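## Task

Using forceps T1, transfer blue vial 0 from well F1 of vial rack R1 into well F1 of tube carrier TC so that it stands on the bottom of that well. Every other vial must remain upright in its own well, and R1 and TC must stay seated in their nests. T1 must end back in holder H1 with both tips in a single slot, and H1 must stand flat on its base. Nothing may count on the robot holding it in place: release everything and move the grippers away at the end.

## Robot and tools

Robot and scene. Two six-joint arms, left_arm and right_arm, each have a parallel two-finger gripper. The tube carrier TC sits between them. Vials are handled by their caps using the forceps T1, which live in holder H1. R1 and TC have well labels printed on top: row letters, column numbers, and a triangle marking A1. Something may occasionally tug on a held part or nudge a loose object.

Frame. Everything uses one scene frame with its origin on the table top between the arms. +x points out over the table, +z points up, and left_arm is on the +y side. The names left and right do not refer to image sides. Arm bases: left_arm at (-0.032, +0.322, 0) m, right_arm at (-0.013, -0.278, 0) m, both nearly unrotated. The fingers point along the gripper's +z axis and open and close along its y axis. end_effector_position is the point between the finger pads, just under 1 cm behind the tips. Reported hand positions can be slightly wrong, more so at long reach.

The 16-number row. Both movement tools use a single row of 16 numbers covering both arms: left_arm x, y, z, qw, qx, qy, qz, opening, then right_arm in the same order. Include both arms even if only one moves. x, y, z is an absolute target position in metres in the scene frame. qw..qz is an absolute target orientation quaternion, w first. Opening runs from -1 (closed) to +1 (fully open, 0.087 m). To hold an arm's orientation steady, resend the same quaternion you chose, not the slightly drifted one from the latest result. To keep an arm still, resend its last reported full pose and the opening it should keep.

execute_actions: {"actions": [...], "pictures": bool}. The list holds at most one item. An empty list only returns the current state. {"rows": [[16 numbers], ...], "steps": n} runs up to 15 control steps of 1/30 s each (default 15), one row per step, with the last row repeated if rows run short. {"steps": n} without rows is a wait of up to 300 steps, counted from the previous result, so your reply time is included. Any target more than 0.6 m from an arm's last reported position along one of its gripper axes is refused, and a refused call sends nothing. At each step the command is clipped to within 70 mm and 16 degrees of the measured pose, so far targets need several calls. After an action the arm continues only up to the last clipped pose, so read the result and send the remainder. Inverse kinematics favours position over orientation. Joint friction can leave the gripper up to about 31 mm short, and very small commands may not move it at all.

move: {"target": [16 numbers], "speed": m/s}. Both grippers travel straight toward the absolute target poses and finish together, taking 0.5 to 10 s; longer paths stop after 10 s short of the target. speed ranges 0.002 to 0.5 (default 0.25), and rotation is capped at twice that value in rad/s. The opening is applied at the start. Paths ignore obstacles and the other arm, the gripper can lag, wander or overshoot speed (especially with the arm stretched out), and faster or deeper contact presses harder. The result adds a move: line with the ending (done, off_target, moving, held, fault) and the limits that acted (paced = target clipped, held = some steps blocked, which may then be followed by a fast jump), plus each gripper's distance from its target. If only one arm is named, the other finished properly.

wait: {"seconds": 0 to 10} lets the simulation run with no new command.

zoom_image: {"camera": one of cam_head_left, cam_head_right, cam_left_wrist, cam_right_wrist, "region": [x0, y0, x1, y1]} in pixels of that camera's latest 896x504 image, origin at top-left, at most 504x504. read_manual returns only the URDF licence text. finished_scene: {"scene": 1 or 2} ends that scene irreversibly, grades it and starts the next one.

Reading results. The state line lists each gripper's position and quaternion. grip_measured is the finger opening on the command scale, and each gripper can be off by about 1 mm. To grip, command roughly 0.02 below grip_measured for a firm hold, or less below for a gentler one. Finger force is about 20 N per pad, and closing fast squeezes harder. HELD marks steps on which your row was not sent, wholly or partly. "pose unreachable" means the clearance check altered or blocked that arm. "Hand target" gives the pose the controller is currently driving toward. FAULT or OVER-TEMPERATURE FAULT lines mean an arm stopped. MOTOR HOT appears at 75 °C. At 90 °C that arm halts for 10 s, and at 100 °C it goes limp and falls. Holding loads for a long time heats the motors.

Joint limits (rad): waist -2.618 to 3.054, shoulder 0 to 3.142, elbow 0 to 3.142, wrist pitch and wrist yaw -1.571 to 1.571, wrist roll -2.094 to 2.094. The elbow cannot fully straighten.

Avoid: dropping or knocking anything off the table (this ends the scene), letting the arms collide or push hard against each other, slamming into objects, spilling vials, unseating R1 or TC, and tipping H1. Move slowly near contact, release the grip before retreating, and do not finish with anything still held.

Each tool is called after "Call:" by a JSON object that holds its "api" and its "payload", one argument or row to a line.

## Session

Call:
{"api": "execute_actions", "payload": {
  "actions": []
}}

Scene clock: 0.00 s of 12600.00 s.
left_arm: end_effector_position=(+0.2753, +0.1788, +0.2352) grip_measured=+0.987 end_effector_quat_wxyz=(+0.297, +0.727, +0.509, +0.354) | right_arm: end_effector_position=(+0.4768, -0.3757, +0.3861) grip_measured=+0.996 end_effector_quat_wxyz=(+0.693, -0.053, +0.717, +0.045)
Joint positions: left_arm=[-0.863  1.201  1.034 -0.594 -0.589  1.346  0.087] | right_arm=[-0.358  1.574  1.571 -0.036 -0.504 -0.028  0.087]
Joint velocities: left_arm=[ 0.002  0.007 -0.007  0.007  0.007 -0.022 -0.001] | right_arm=[-0.002 -0.002  0.002 -0.051 -0.081 -0.037 -0.001]
Hand target (left_arm): +0.275, +0.179, +0.235; +0.297, +0.727, +0.509, +0.354
Hand target (right_arm): +0.477, -0.376, +0.386; +0.693, -0.053, +0.717, +0.045

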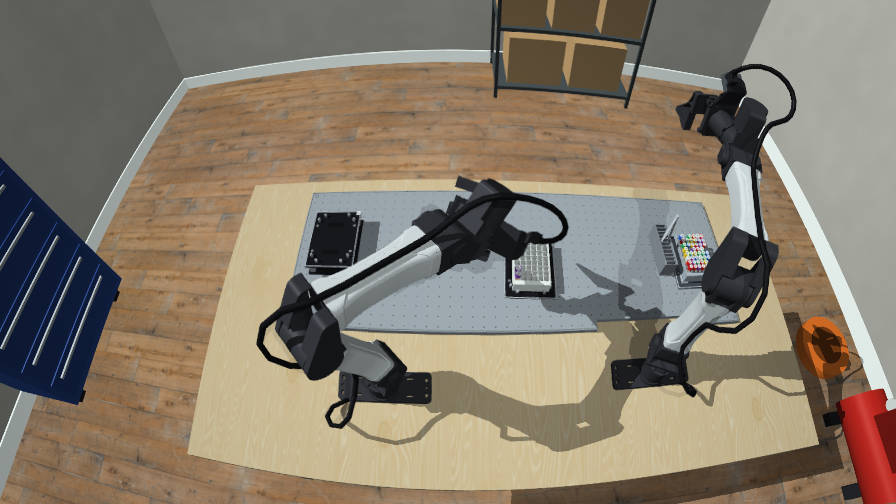

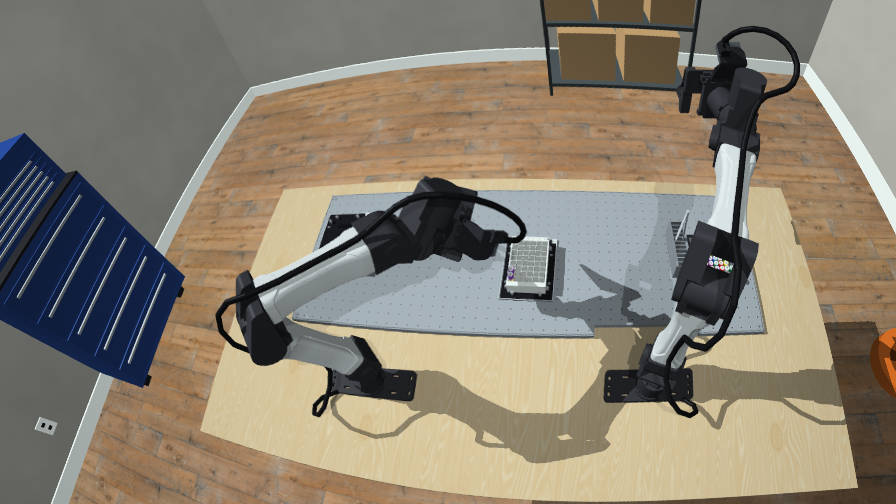

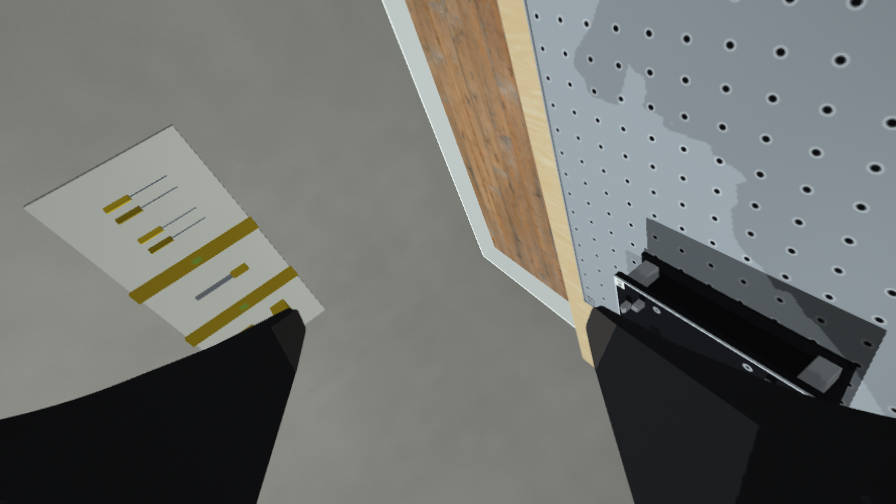

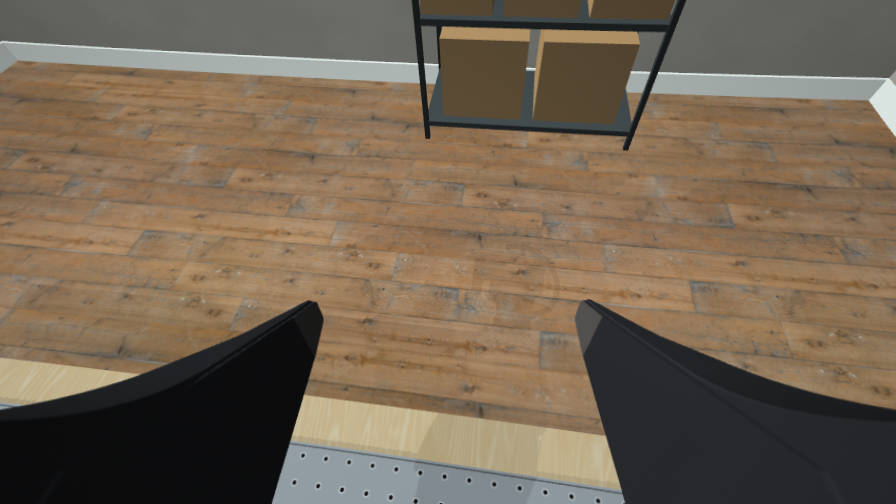

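Call:
{"api": "move", "payload": {
  "target": [0.32,-0.08,0.225,0.557,0.40,0.45,-0.572,1,0.325,-0.362,0.205,0.174,0,0.985,0,-0.3],
  "speed": 0.25
}}

Scene clock: 5.83 s of 12600.00 s.
left_arm: end_effector_position=(+0.3182, -0.0759, +0.2105) grip_measured=+0.987 end_effector_quat_wxyz=(+0.549, +0.392, +0.469, -0.571) | right_arm: end_effector_position=(+0.3264, -0.3669, +0.1989) grip_measured=-0.300 end_effector_quat_wxyz=(+0.175, -0.006, +0.984, +0.005)
Joint positions: left_arm=[-0.597  2.083  1.117  1.383  0.894 -0.44   0.087] | right_arm=[-0.271  1.742  1.8   -1.292 -0.106 -0.272  0.031]
Joint velocities: left_arm=[ 0.017 -0.007  0.002 -0.007 -0.007 -0.007  0.   ] | right_arm=[ 0.007 -0.007 -0.002 -0.022 -0.007  0.051  0.   ]
Hand target (left_arm): +0.321, -0.082, +0.226; +0.564, +0.394, +0.447, -0.572
Hand target (right_arm): +0.328, -0.365, +0.201; +0.172, -0.009, +0.985, +0.001
Off the commanded pose (left_arm): 0.015 m, 3 deg.
Off the commanded pose (right_arm): 0.008 m, 1 deg.
move: off_target (left_arm)

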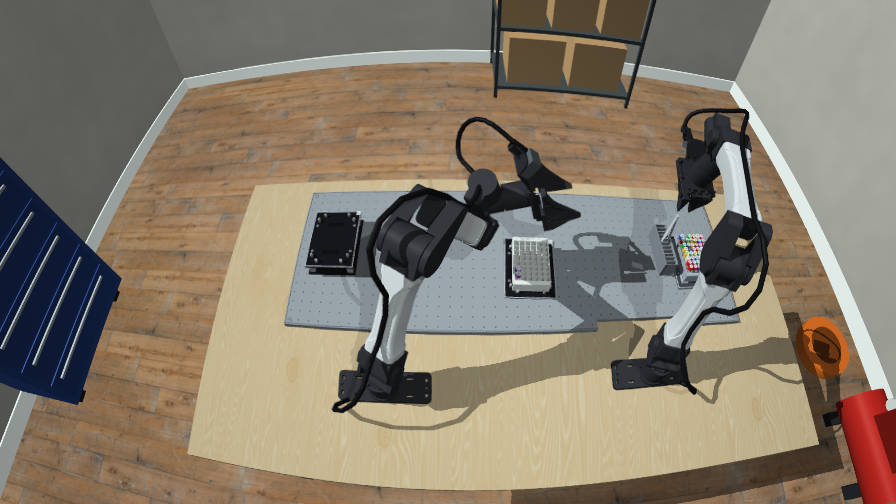

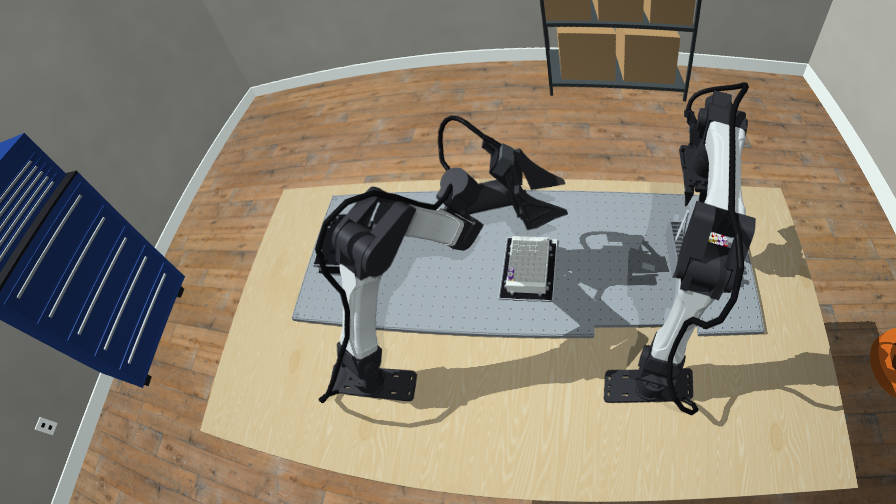

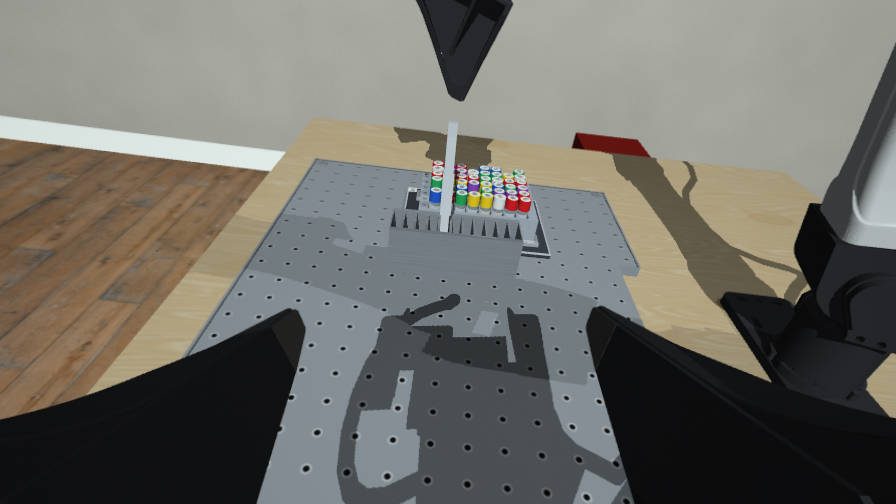

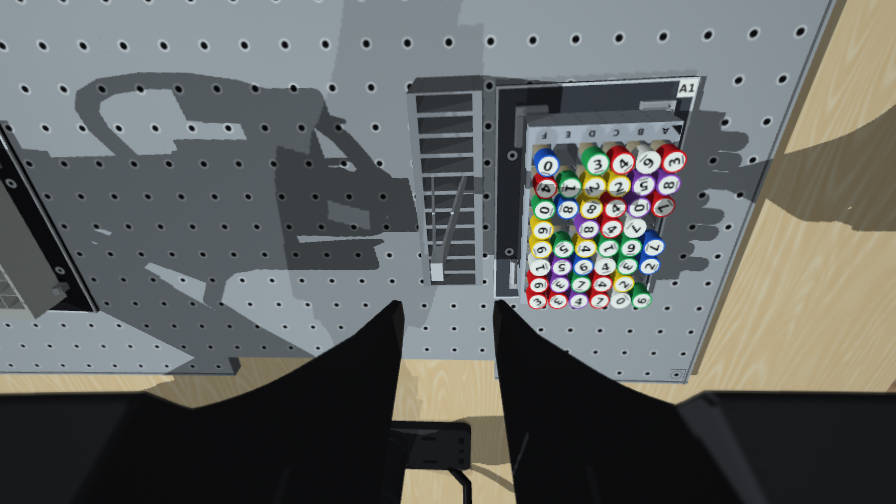

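Call:
{"api": "move", "payload": {
  "target": [0.3182,-0.0759,0.2105,0.549,0.392,0.469,-0.571,1,0.327,-0.358,0.10,0.174,0,0.985,0,-0.3],
  "speed": 0.06
}}

Scene clock: 8.50 s of 12600.00 s.
left_arm: end_effector_position=(+0.3182, -0.0758, +0.2109) grip_measured=+0.987 end_effector_quat_wxyz=(+0.549, +0.392, +0.468, -0.571) | right_arm: end_effector_position=(+0.3290, -0.3607, +0.0994) grip_measured=-0.300 end_effector_quat_wxyz=(+0.167, +0.001, +0.986, +0.007)
Joint positions: left_arm=[-0.597  2.083  1.117  1.384  0.893 -0.442  0.087] | right_arm=[-0.251  1.723  1.381 -0.906 -0.097 -0.239  0.031]
Joint velocities: left_arm=[-0.007  0.002 -0.012  0.022  0.007 -0.037 -0.001] | right_arm=[-0.012 -0.002 -0.002  0.022  0.051  0.007 -0.   ]
Hand target (left_arm): +0.318, -0.076, +0.210; +0.549, +0.392, +0.469, -0.571
Hand target (right_arm): +0.328, -0.358, +0.100; +0.174, +0.000, +0.985, +0.001
Off the commanded pose (left_arm): 0.000 m, 0 deg.
Off the commanded pose (right_arm): 0.003 m, 1 deg.
move: done

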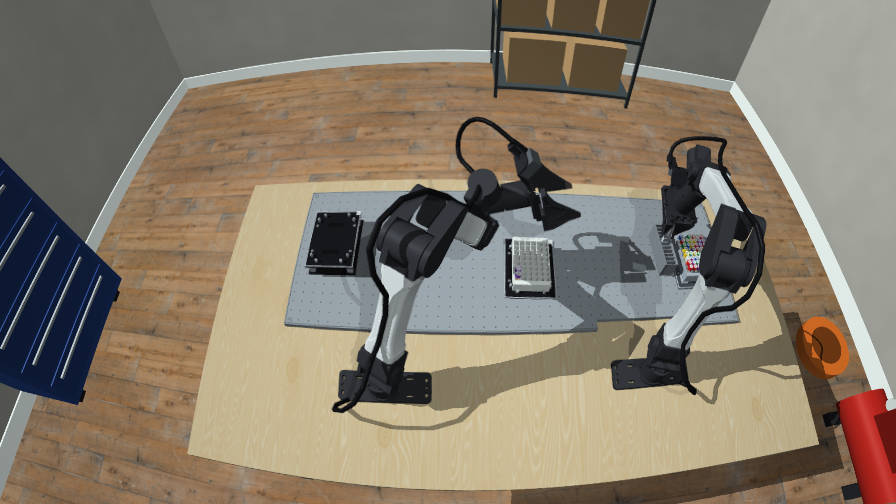

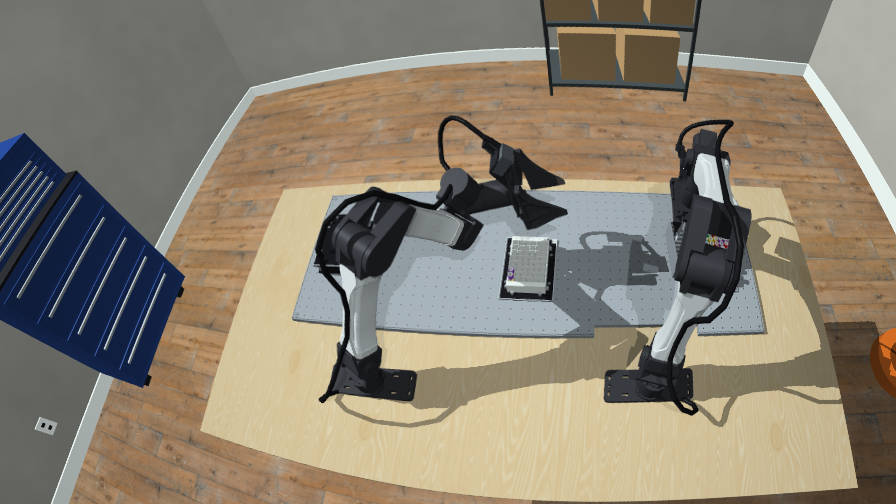

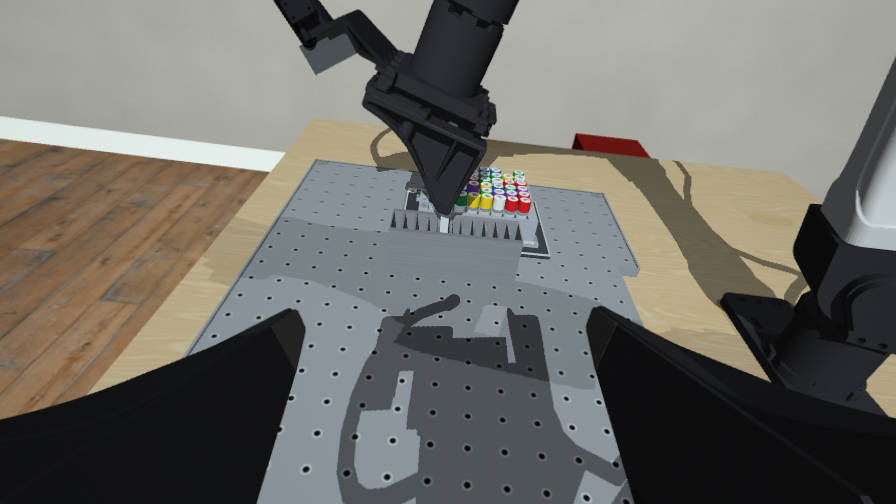

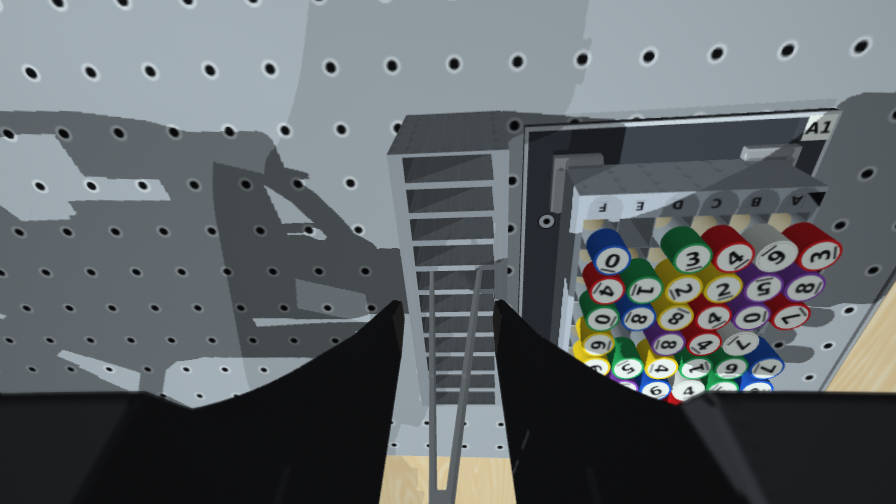

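Call:
{"api": "execute_actions", "payload": {
  "actions": [
    {"rows":[[0.3182,-0.0759,0.2105,0.549,0.392,0.469,-0.571,1,0.327,-0.358,0.10,0.17,0,0.985,0,-0.4],[0.3182,-0.0759,0.2105,0.549,0.392,0.469,-0.571,1,0.327,-0.358,0.10,0.17,0,0.985,0,-0.47],[0.3182,-0.0759,0.2105,0.549,0.392,0.469,-0.571,1,0.327,-0.358,0.10,0.17,0,0.985,0,-0.52],[0.3182,-0.0759,0.2105,0.549,0.392,0.469,-0.571,1,0.327,-0.358,0.10,0.17,0,0.985,0,-0.56],[0.3182,-0.0759,0.2105,0.549,0.392,0.469,-0.571,1,0.327,-0.358,0.10,0.17,0,0.985,0,-0.6],[0.3182,-0.0759,0.2105,0.549,0.392,0.469,-0.571,1,0.327,-0.358,0.10,0.17,0,0.985,0,-0.63],[0.3182,-0.0759,0.2105,0.549,0.392,0.469,-0.571,1,0.327,-0.358,0.10,0.17,0,0.985,0,-0.66],[0.3182,-0.0759,0.2105,0.549,0.392,0.469,-0.571,1,0.327,-0.358,0.10,0.17,0,0.985,0,-0.69],[0.3182,-0.0759,0.2105,0.549,0.392,0.469,-0.571,1,0.327,-0.358,0.10,0.17,0,0.985,0,-0.72]]}
  ],
  "pictures": false
}}

Call:
{"api": "move", "payload": {
  "target": [0.3182,-0.0759,0.2105,0.549,0.392,0.469,-0.571,1,0.329,-0.36,0.17,0.17,0,0.985,0,-0.72],
  "speed": 0.04
}}

Scene clock: 11.10 s of 12600.00 s.
left_arm: end_effector_position=(+0.3182, -0.0758, +0.2109) grip_measured=+0.987 end_effector_quat_wxyz=(+0.549, +0.392, +0.468, -0.571) | right_arm: end_effector_position=(+0.3292, -0.3612, +0.0994) grip_measured=-0.719 end_effector_quat_wxyz=(+0.168, +0.002, +0.986, +0.005)
Joint positions: left_arm=[-0.597  2.083  1.117  1.384  0.893 -0.442  0.087] | right_arm=[-0.251  1.723  1.381 -0.905 -0.094 -0.238  0.012]
Joint velocities: left_arm=[ 0.002 -0.007 -0.012 -0.037 -0.022 -0.037 -0.   ] | right_arm=[-0.017 -0.002 -0.002  0.007  0.051 -0.007  0.001]
Hand target (left_arm): +0.318, -0.076, +0.210; +0.549, +0.392, +0.469, -0.571
Hand target (right_arm): +0.327, -0.358, +0.100; +0.170, +0.000, +0.985, +0.000
Off the commanded pose (left_arm): 0.000 m, 0 deg.
Off the commanded pose (right_arm): 0.004 m, 1 deg.
Steps of this call (steps 1 to 63: nothing new was sent; steps 64 to 78: all 15 steps of this action). Readings (end_effector_position):
64: left_arm (+0.3182, -0.0758, +0.2109) | right_arm (+0.3293, -0.3609, +0.0994)
65: left_arm (+0.3182, -0.0758, +0.2109) | right_arm (+0.3293, -0.3610, +0.0994)
67: left_arm (+0.3182, -0.0758, +0.2109) | right_arm (+0.3292, -0.3611, +0.0994)
71: left_arm (+0.3182, -0.0758, +0.2109) | right_arm (+0.3292, -0.3612, +0.0994)
78: the state above

Scene clock: 13.57 s of 12600.00 s.
left_arm: end_effector_position=(+0.3182, -0.0758, +0.2109) grip_measured=+0.987 end_effector_quat_wxyz=(+0.549, +0.392, +0.468, -0.571) | right_arm: end_effector_position=(+0.3255, -0.3602, +0.1612) grip_measured=-0.719 end_effector_quat_wxyz=(+0.163, +0.002, +0.987, +0.007)
Joint positions: left_arm=[-0.597  2.083  1.117  1.384  0.893 -0.442  0.087] | right_arm=[-0.251  1.723  1.628 -1.162 -0.094 -0.238  0.012]
Joint velocities: left_arm=[ 0.002 -0.007  0.002 -0.007 -0.066 -0.037 -0.001] | right_arm=[-0.012  0.002 -0.017 -0.066 -0.066  0.007  0.   ]
Hand target (left_arm): +0.318, -0.076, +0.210; +0.549, +0.392, +0.469, -0.571
Hand target (right_arm): +0.328, -0.360, +0.170; +0.170, +0.000, +0.985, +0.000
Off the commanded pose (left_arm): 0.000 m, 0 deg.
Off the commanded pose (right_arm): 0.009 m, 1 deg.
move: done

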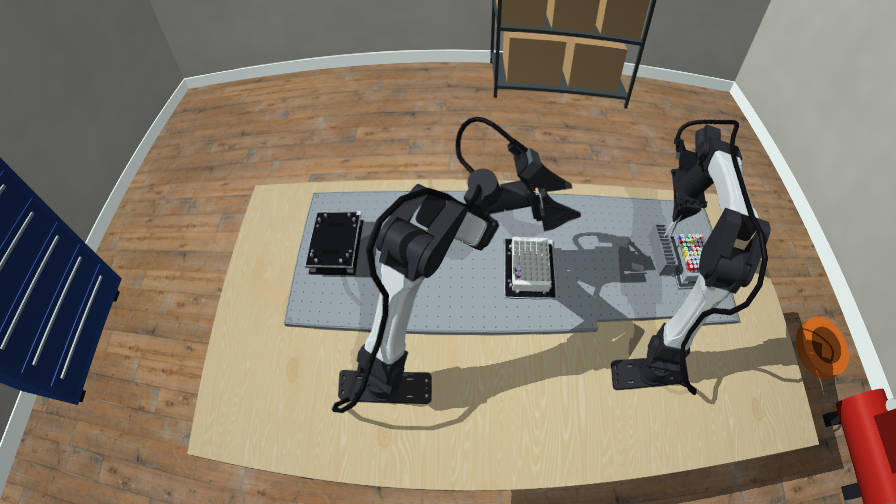

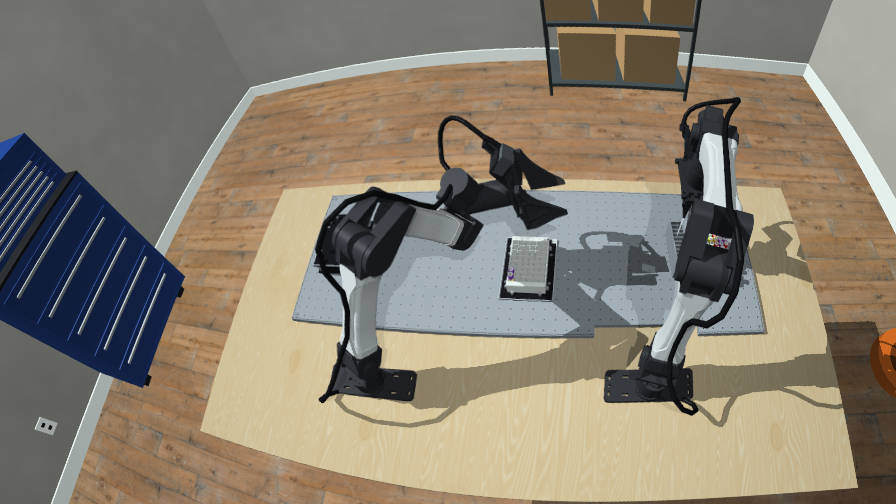

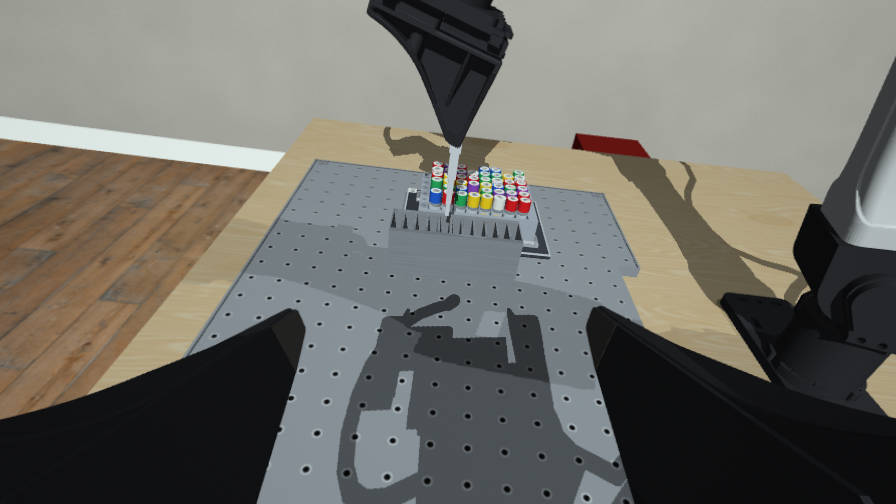

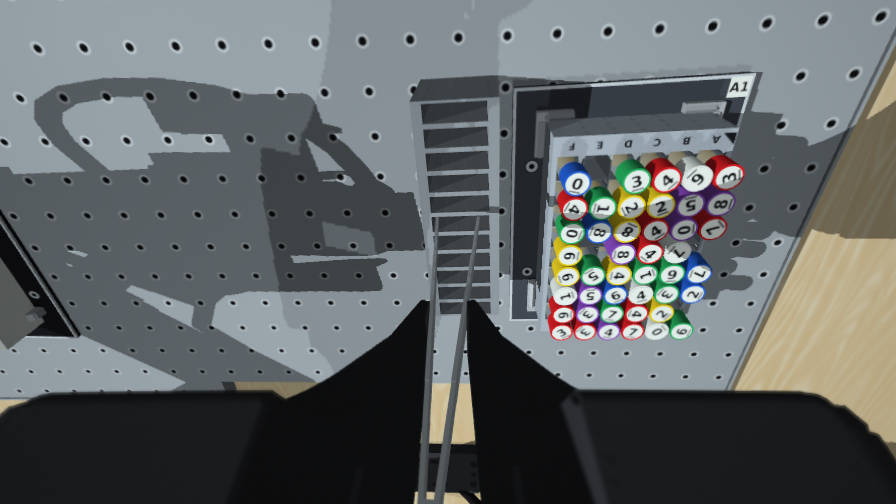

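Call:
{"api": "move", "payload": {
  "target": [0.3182,-0.0759,0.2105,0.549,0.392,0.469,-0.571,1,0.341,-0.42,0.164,0.17,0,0.985,0,-0.72],
  "speed": 0.04
}}

Call:
{"api": "zoom_image", "payload": {
  "camera": "cam_left_wrist",
  "region": [390, 110, 520, 230]
}}

Scene clock: 16.37 s of 12600.00 s.
left_arm: end_effector_position=(+0.3182, -0.0758, +0.2109) grip_measured=+0.987 end_effector_quat_wxyz=(+0.549, +0.392, +0.468, -0.571) | right_arm: end_effector_position=(+0.3391, -0.4173, +0.1606) grip_measured=-0.719 end_effector_quat_wxyz=(+0.166, +0.001, +0.986, -0.006)
Joint positions: left_arm=[-0.597  2.083  1.117  1.384  0.893 -0.442  0.087] | right_arm=[-0.383  1.838  1.767 -1.186 -0.114 -0.37   0.012]
Joint velocities: left_arm=[-0.007  0.007  0.012  0.007 -0.022 -0.022 -0.001] | right_arm=[ 0.002 -0.017  0.012 -0.037  0.022 -0.022 -0.   ]
Hand target (left_arm): +0.318, -0.076, +0.210; +0.549, +0.392, +0.469, -0.571
Hand target (right_arm): +0.341, -0.420, +0.164; +0.169, -0.000, +0.986, -0.002
Off the commanded pose (left_arm): 0.000 m, 0 deg.
Off the commanded pose (right_arm): 0.005 m, 1 deg.
move: done

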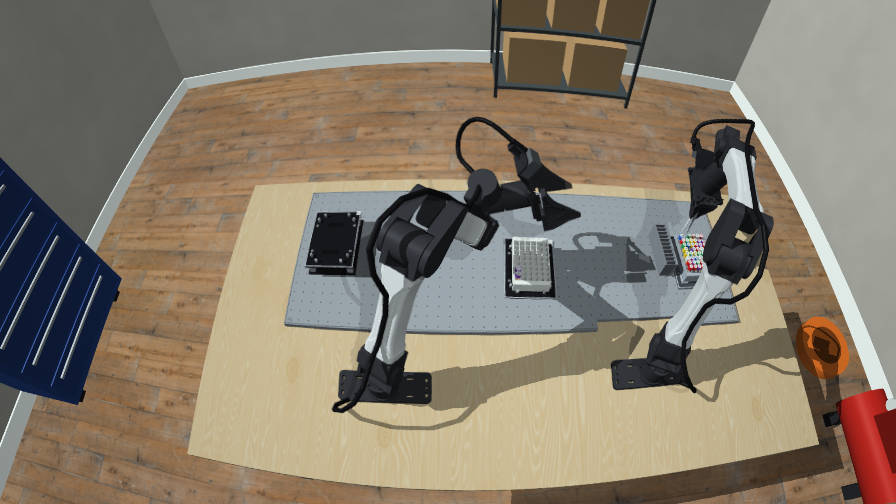

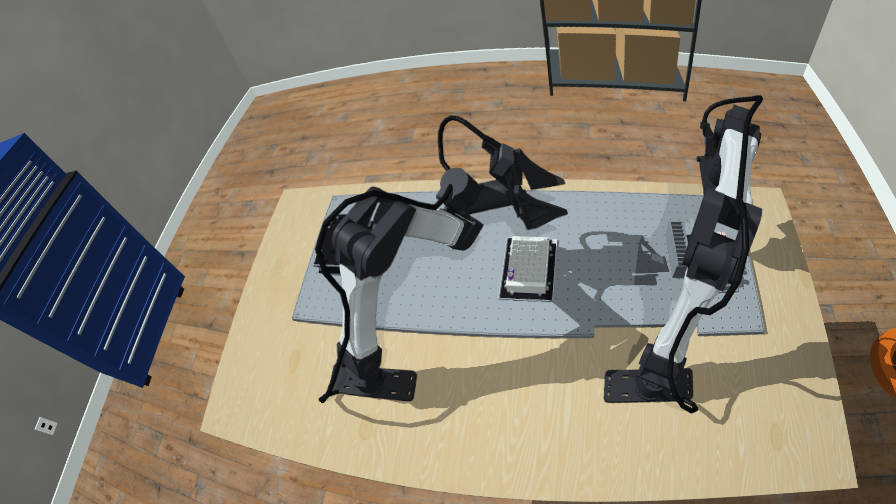

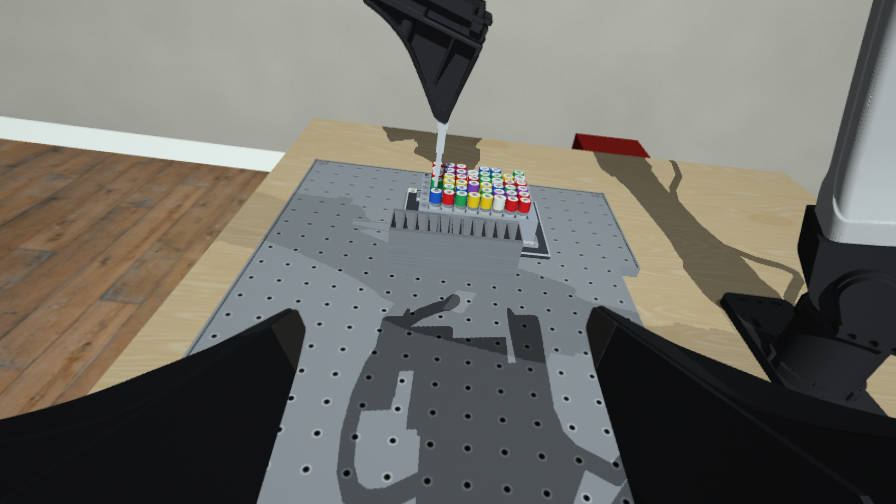

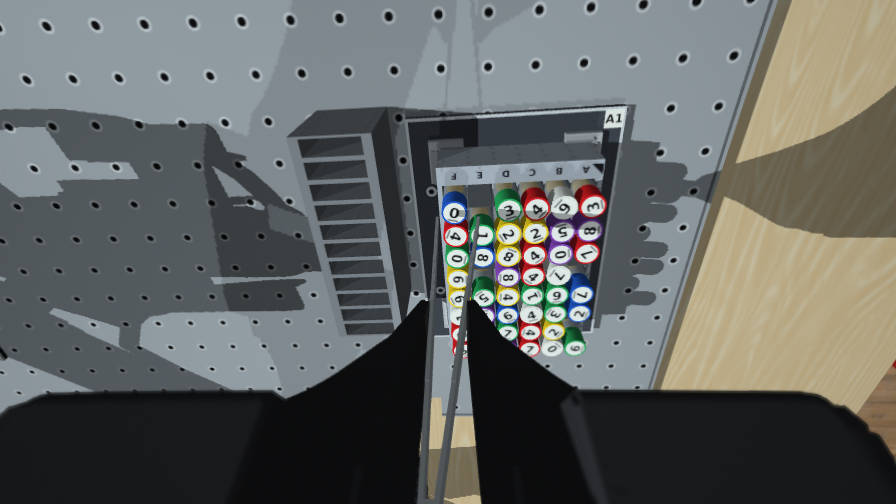

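Region (390, 110, 520, 230) of cam_left_wrist's 896x504 image, scaled by 3.877, with more detail than that image has; it fills the top 465 rows of this view, and the rest is white.

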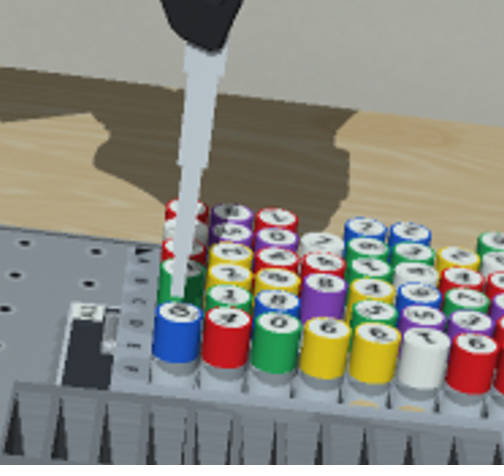

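Call:
{"api": "move", "payload": {
  "target": [0.3182,-0.0759,0.2105,0.549,0.392,0.469,-0.571,1,0.337,-0.415,0.143,0.166,0,0.986,0,-0.72],
  "speed": 0.012
}}

Call:
{"api": "zoom_image", "payload": {
  "camera": "cam_left_wrist",
  "region": [390, 110, 520, 230]
}}

Scene clock: 18.90 s of 12600.00 s.
left_arm: end_effector_position=(+0.3182, -0.0758, +0.2109) grip_measured=+0.987 end_effector_quat_wxyz=(+0.549, +0.392, +0.468, -0.571) | right_arm: end_effector_position=(+0.3371, -0.4165, +0.1429) grip_measured=-0.719 end_effector_quat_wxyz=(+0.158, +0.000, +0.987, -0.002)
Joint positions: left_arm=[-0.597  2.083  1.117  1.384  0.893 -0.442  0.087] | right_arm=[-0.383  1.838  1.699 -1.136 -0.115 -0.373  0.012]
Joint velocities: left_arm=[-0.002  0.007 -0.002 -0.007 -0.007 -0.037 -0.001] | right_arm=[ 0.002  0.012 -0.007 -0.037 -0.081 -0.022 -0.001]
Hand target (left_arm): +0.318, -0.076, +0.210; +0.549, +0.392, +0.469, -0.571
Hand target (right_arm): +0.337, -0.415, +0.143; +0.166, -0.000, +0.986, -0.000
Off the commanded pose (left_arm): 0.000 m, 0 deg.
Off the commanded pose (right_arm): 0.001 m, 1 deg.
move: done

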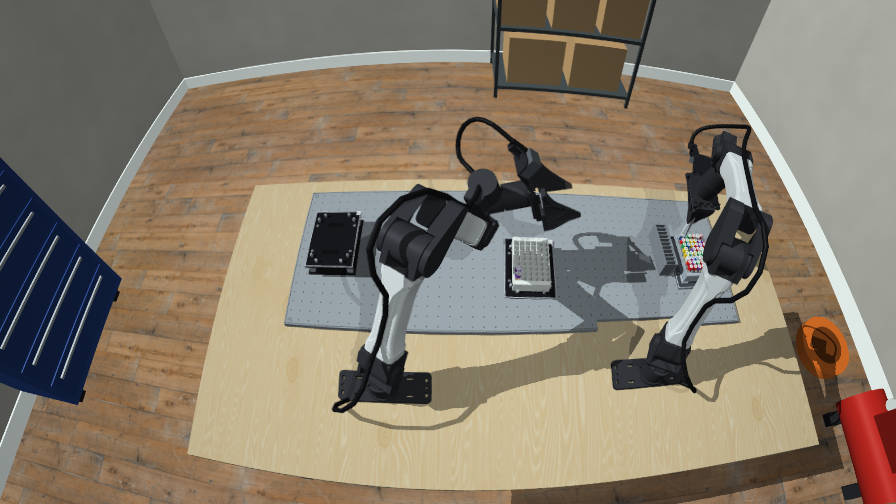

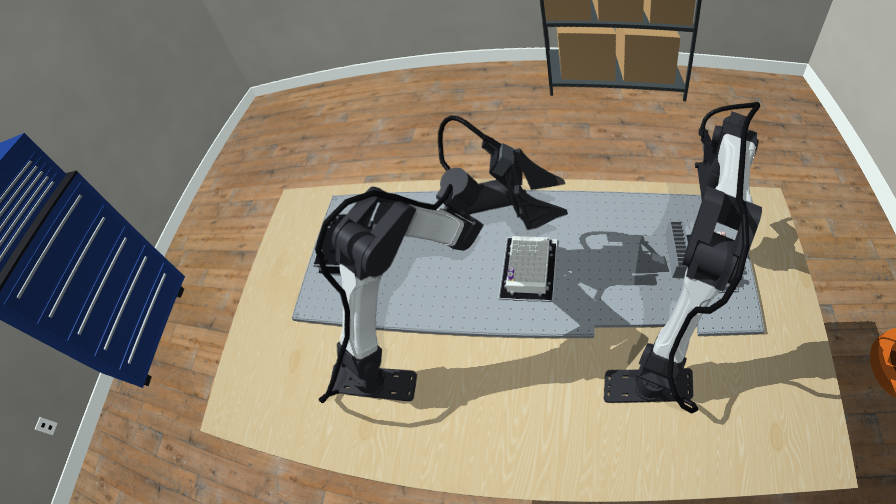

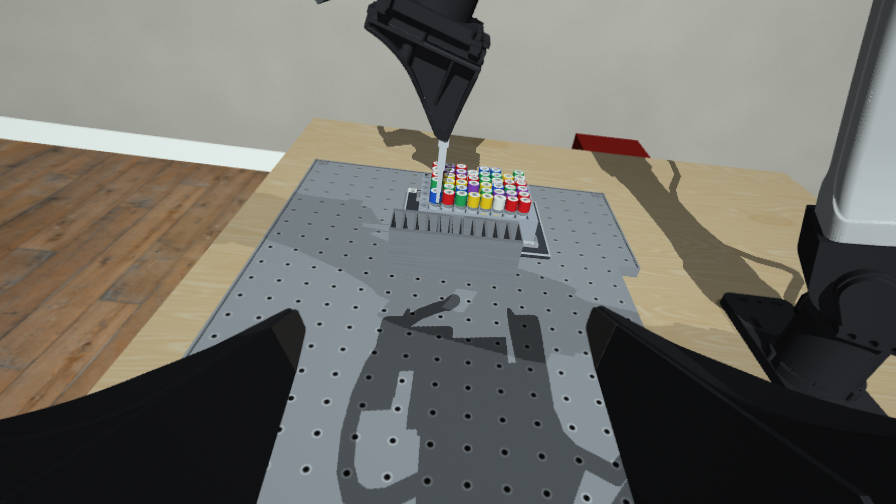

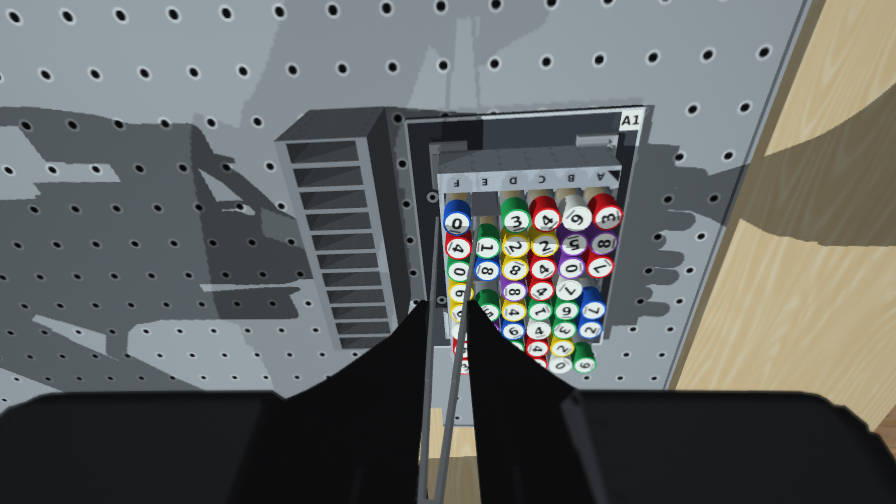

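Region (390, 110, 520, 230) of cam_left_wrist's 896x504 image, scaled by 3.877, with more detail than that image has; it fills the top 465 rows of this view, and the rest is white.

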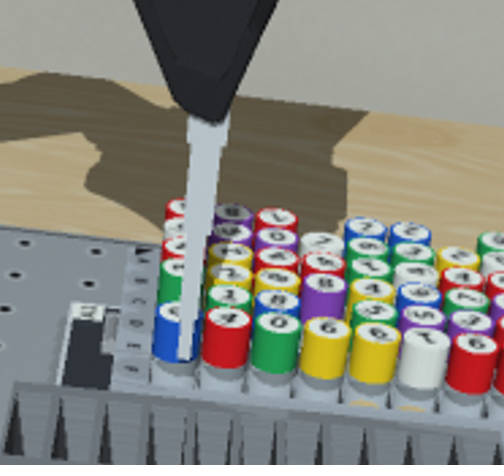

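Need +3 mm x through wrist pitch.

Call:
{"api": "move", "payload": {
  "target": [0.3182,-0.0759,0.2105,0.549,0.392,0.469,-0.571,1,0.3415,-0.418,0.1435,0.169,0,0.986,-0.002,-0.72],
  "speed": 0.008
}}

Call:
{"api": "zoom_image", "payload": {
  "camera": "cam_left_wrist",
  "region": [390, 110, 520, 230]
}}

Scene clock: 21.07 s of 12600.00 s.
left_arm: end_effector_position=(+0.3182, -0.0758, +0.2109) grip_measured=+0.987 end_effector_quat_wxyz=(+0.549, +0.392, +0.468, -0.571) | right_arm: end_effector_position=(+0.3380, -0.4168, +0.1431) grip_measured=-0.719 end_effector_quat_wxyz=(+0.159, -0.000, +0.987, -0.003)
Joint positions: left_arm=[-0.597  2.083  1.117  1.384  0.893 -0.442  0.087] | right_arm=[-0.383  1.838  1.699 -1.132 -0.115 -0.373  0.012]
Joint velocities: left_arm=[-0.012  0.007  0.002 -0.022  0.022  0.007  0.001] | right_arm=[ 0.017  0.002  0.002 -0.081  0.037  0.022 -0.   ]
Hand target (left_arm): +0.318, -0.076, +0.210; +0.549, +0.392, +0.469, -0.571
Hand target (right_arm): +0.341, -0.418, +0.144; +0.169, +0.000, +0.986, -0.002
Off the commanded pose (left_arm): 0.000 m, 0 deg.
Off the commanded pose (right_arm): 0.004 m, 1 deg.
move: done

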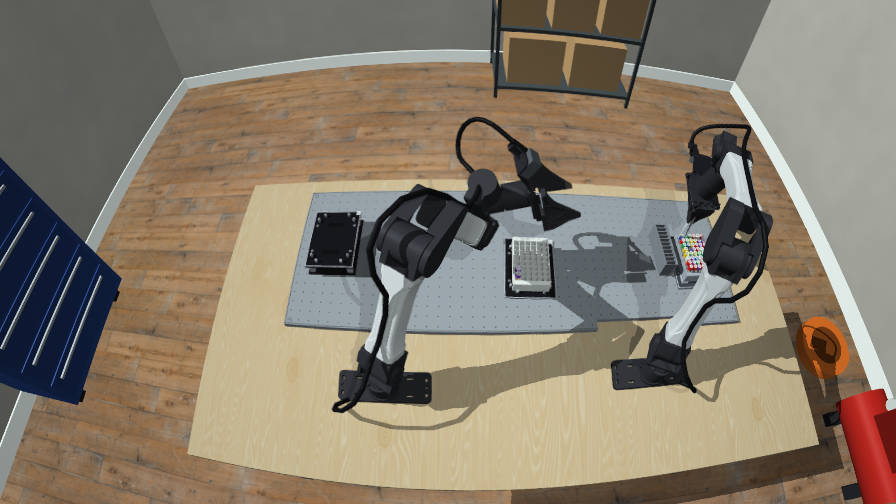

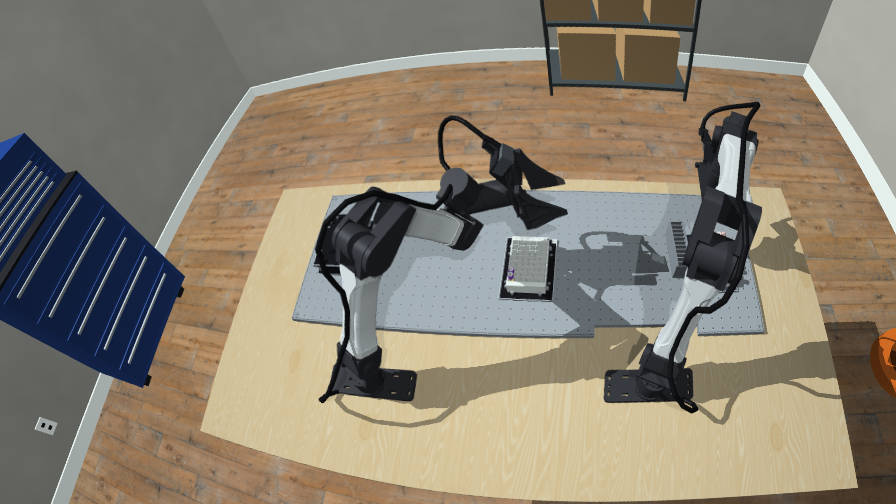

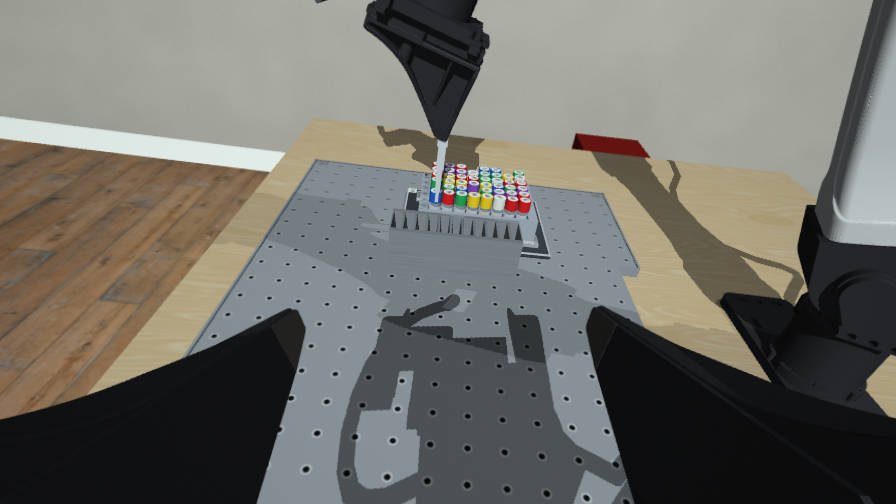

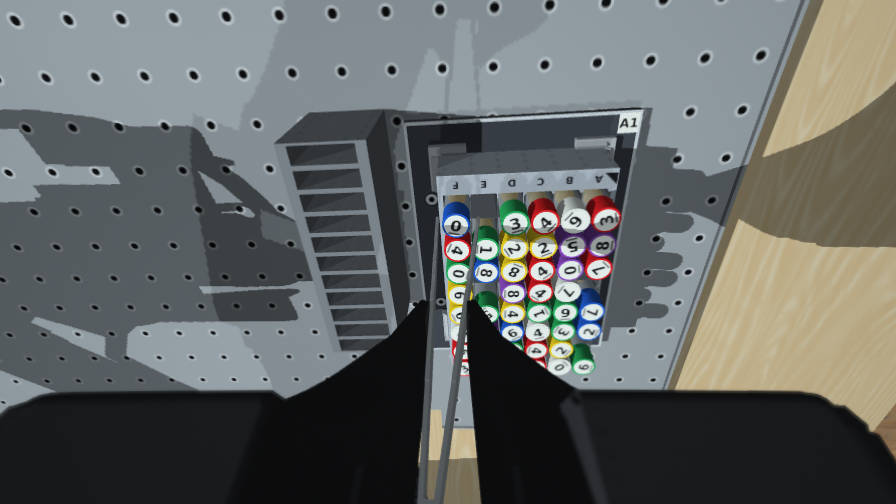

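Region (390, 110, 520, 230) of cam_left_wrist's 896x504 image, scaled by 3.877, with more detail than that image has; it fills the top 465 rows of this view, and the rest is white.

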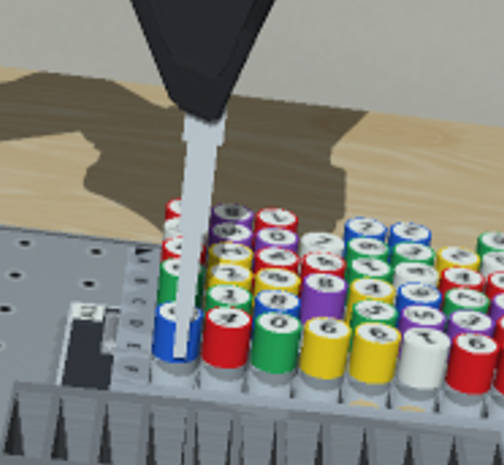

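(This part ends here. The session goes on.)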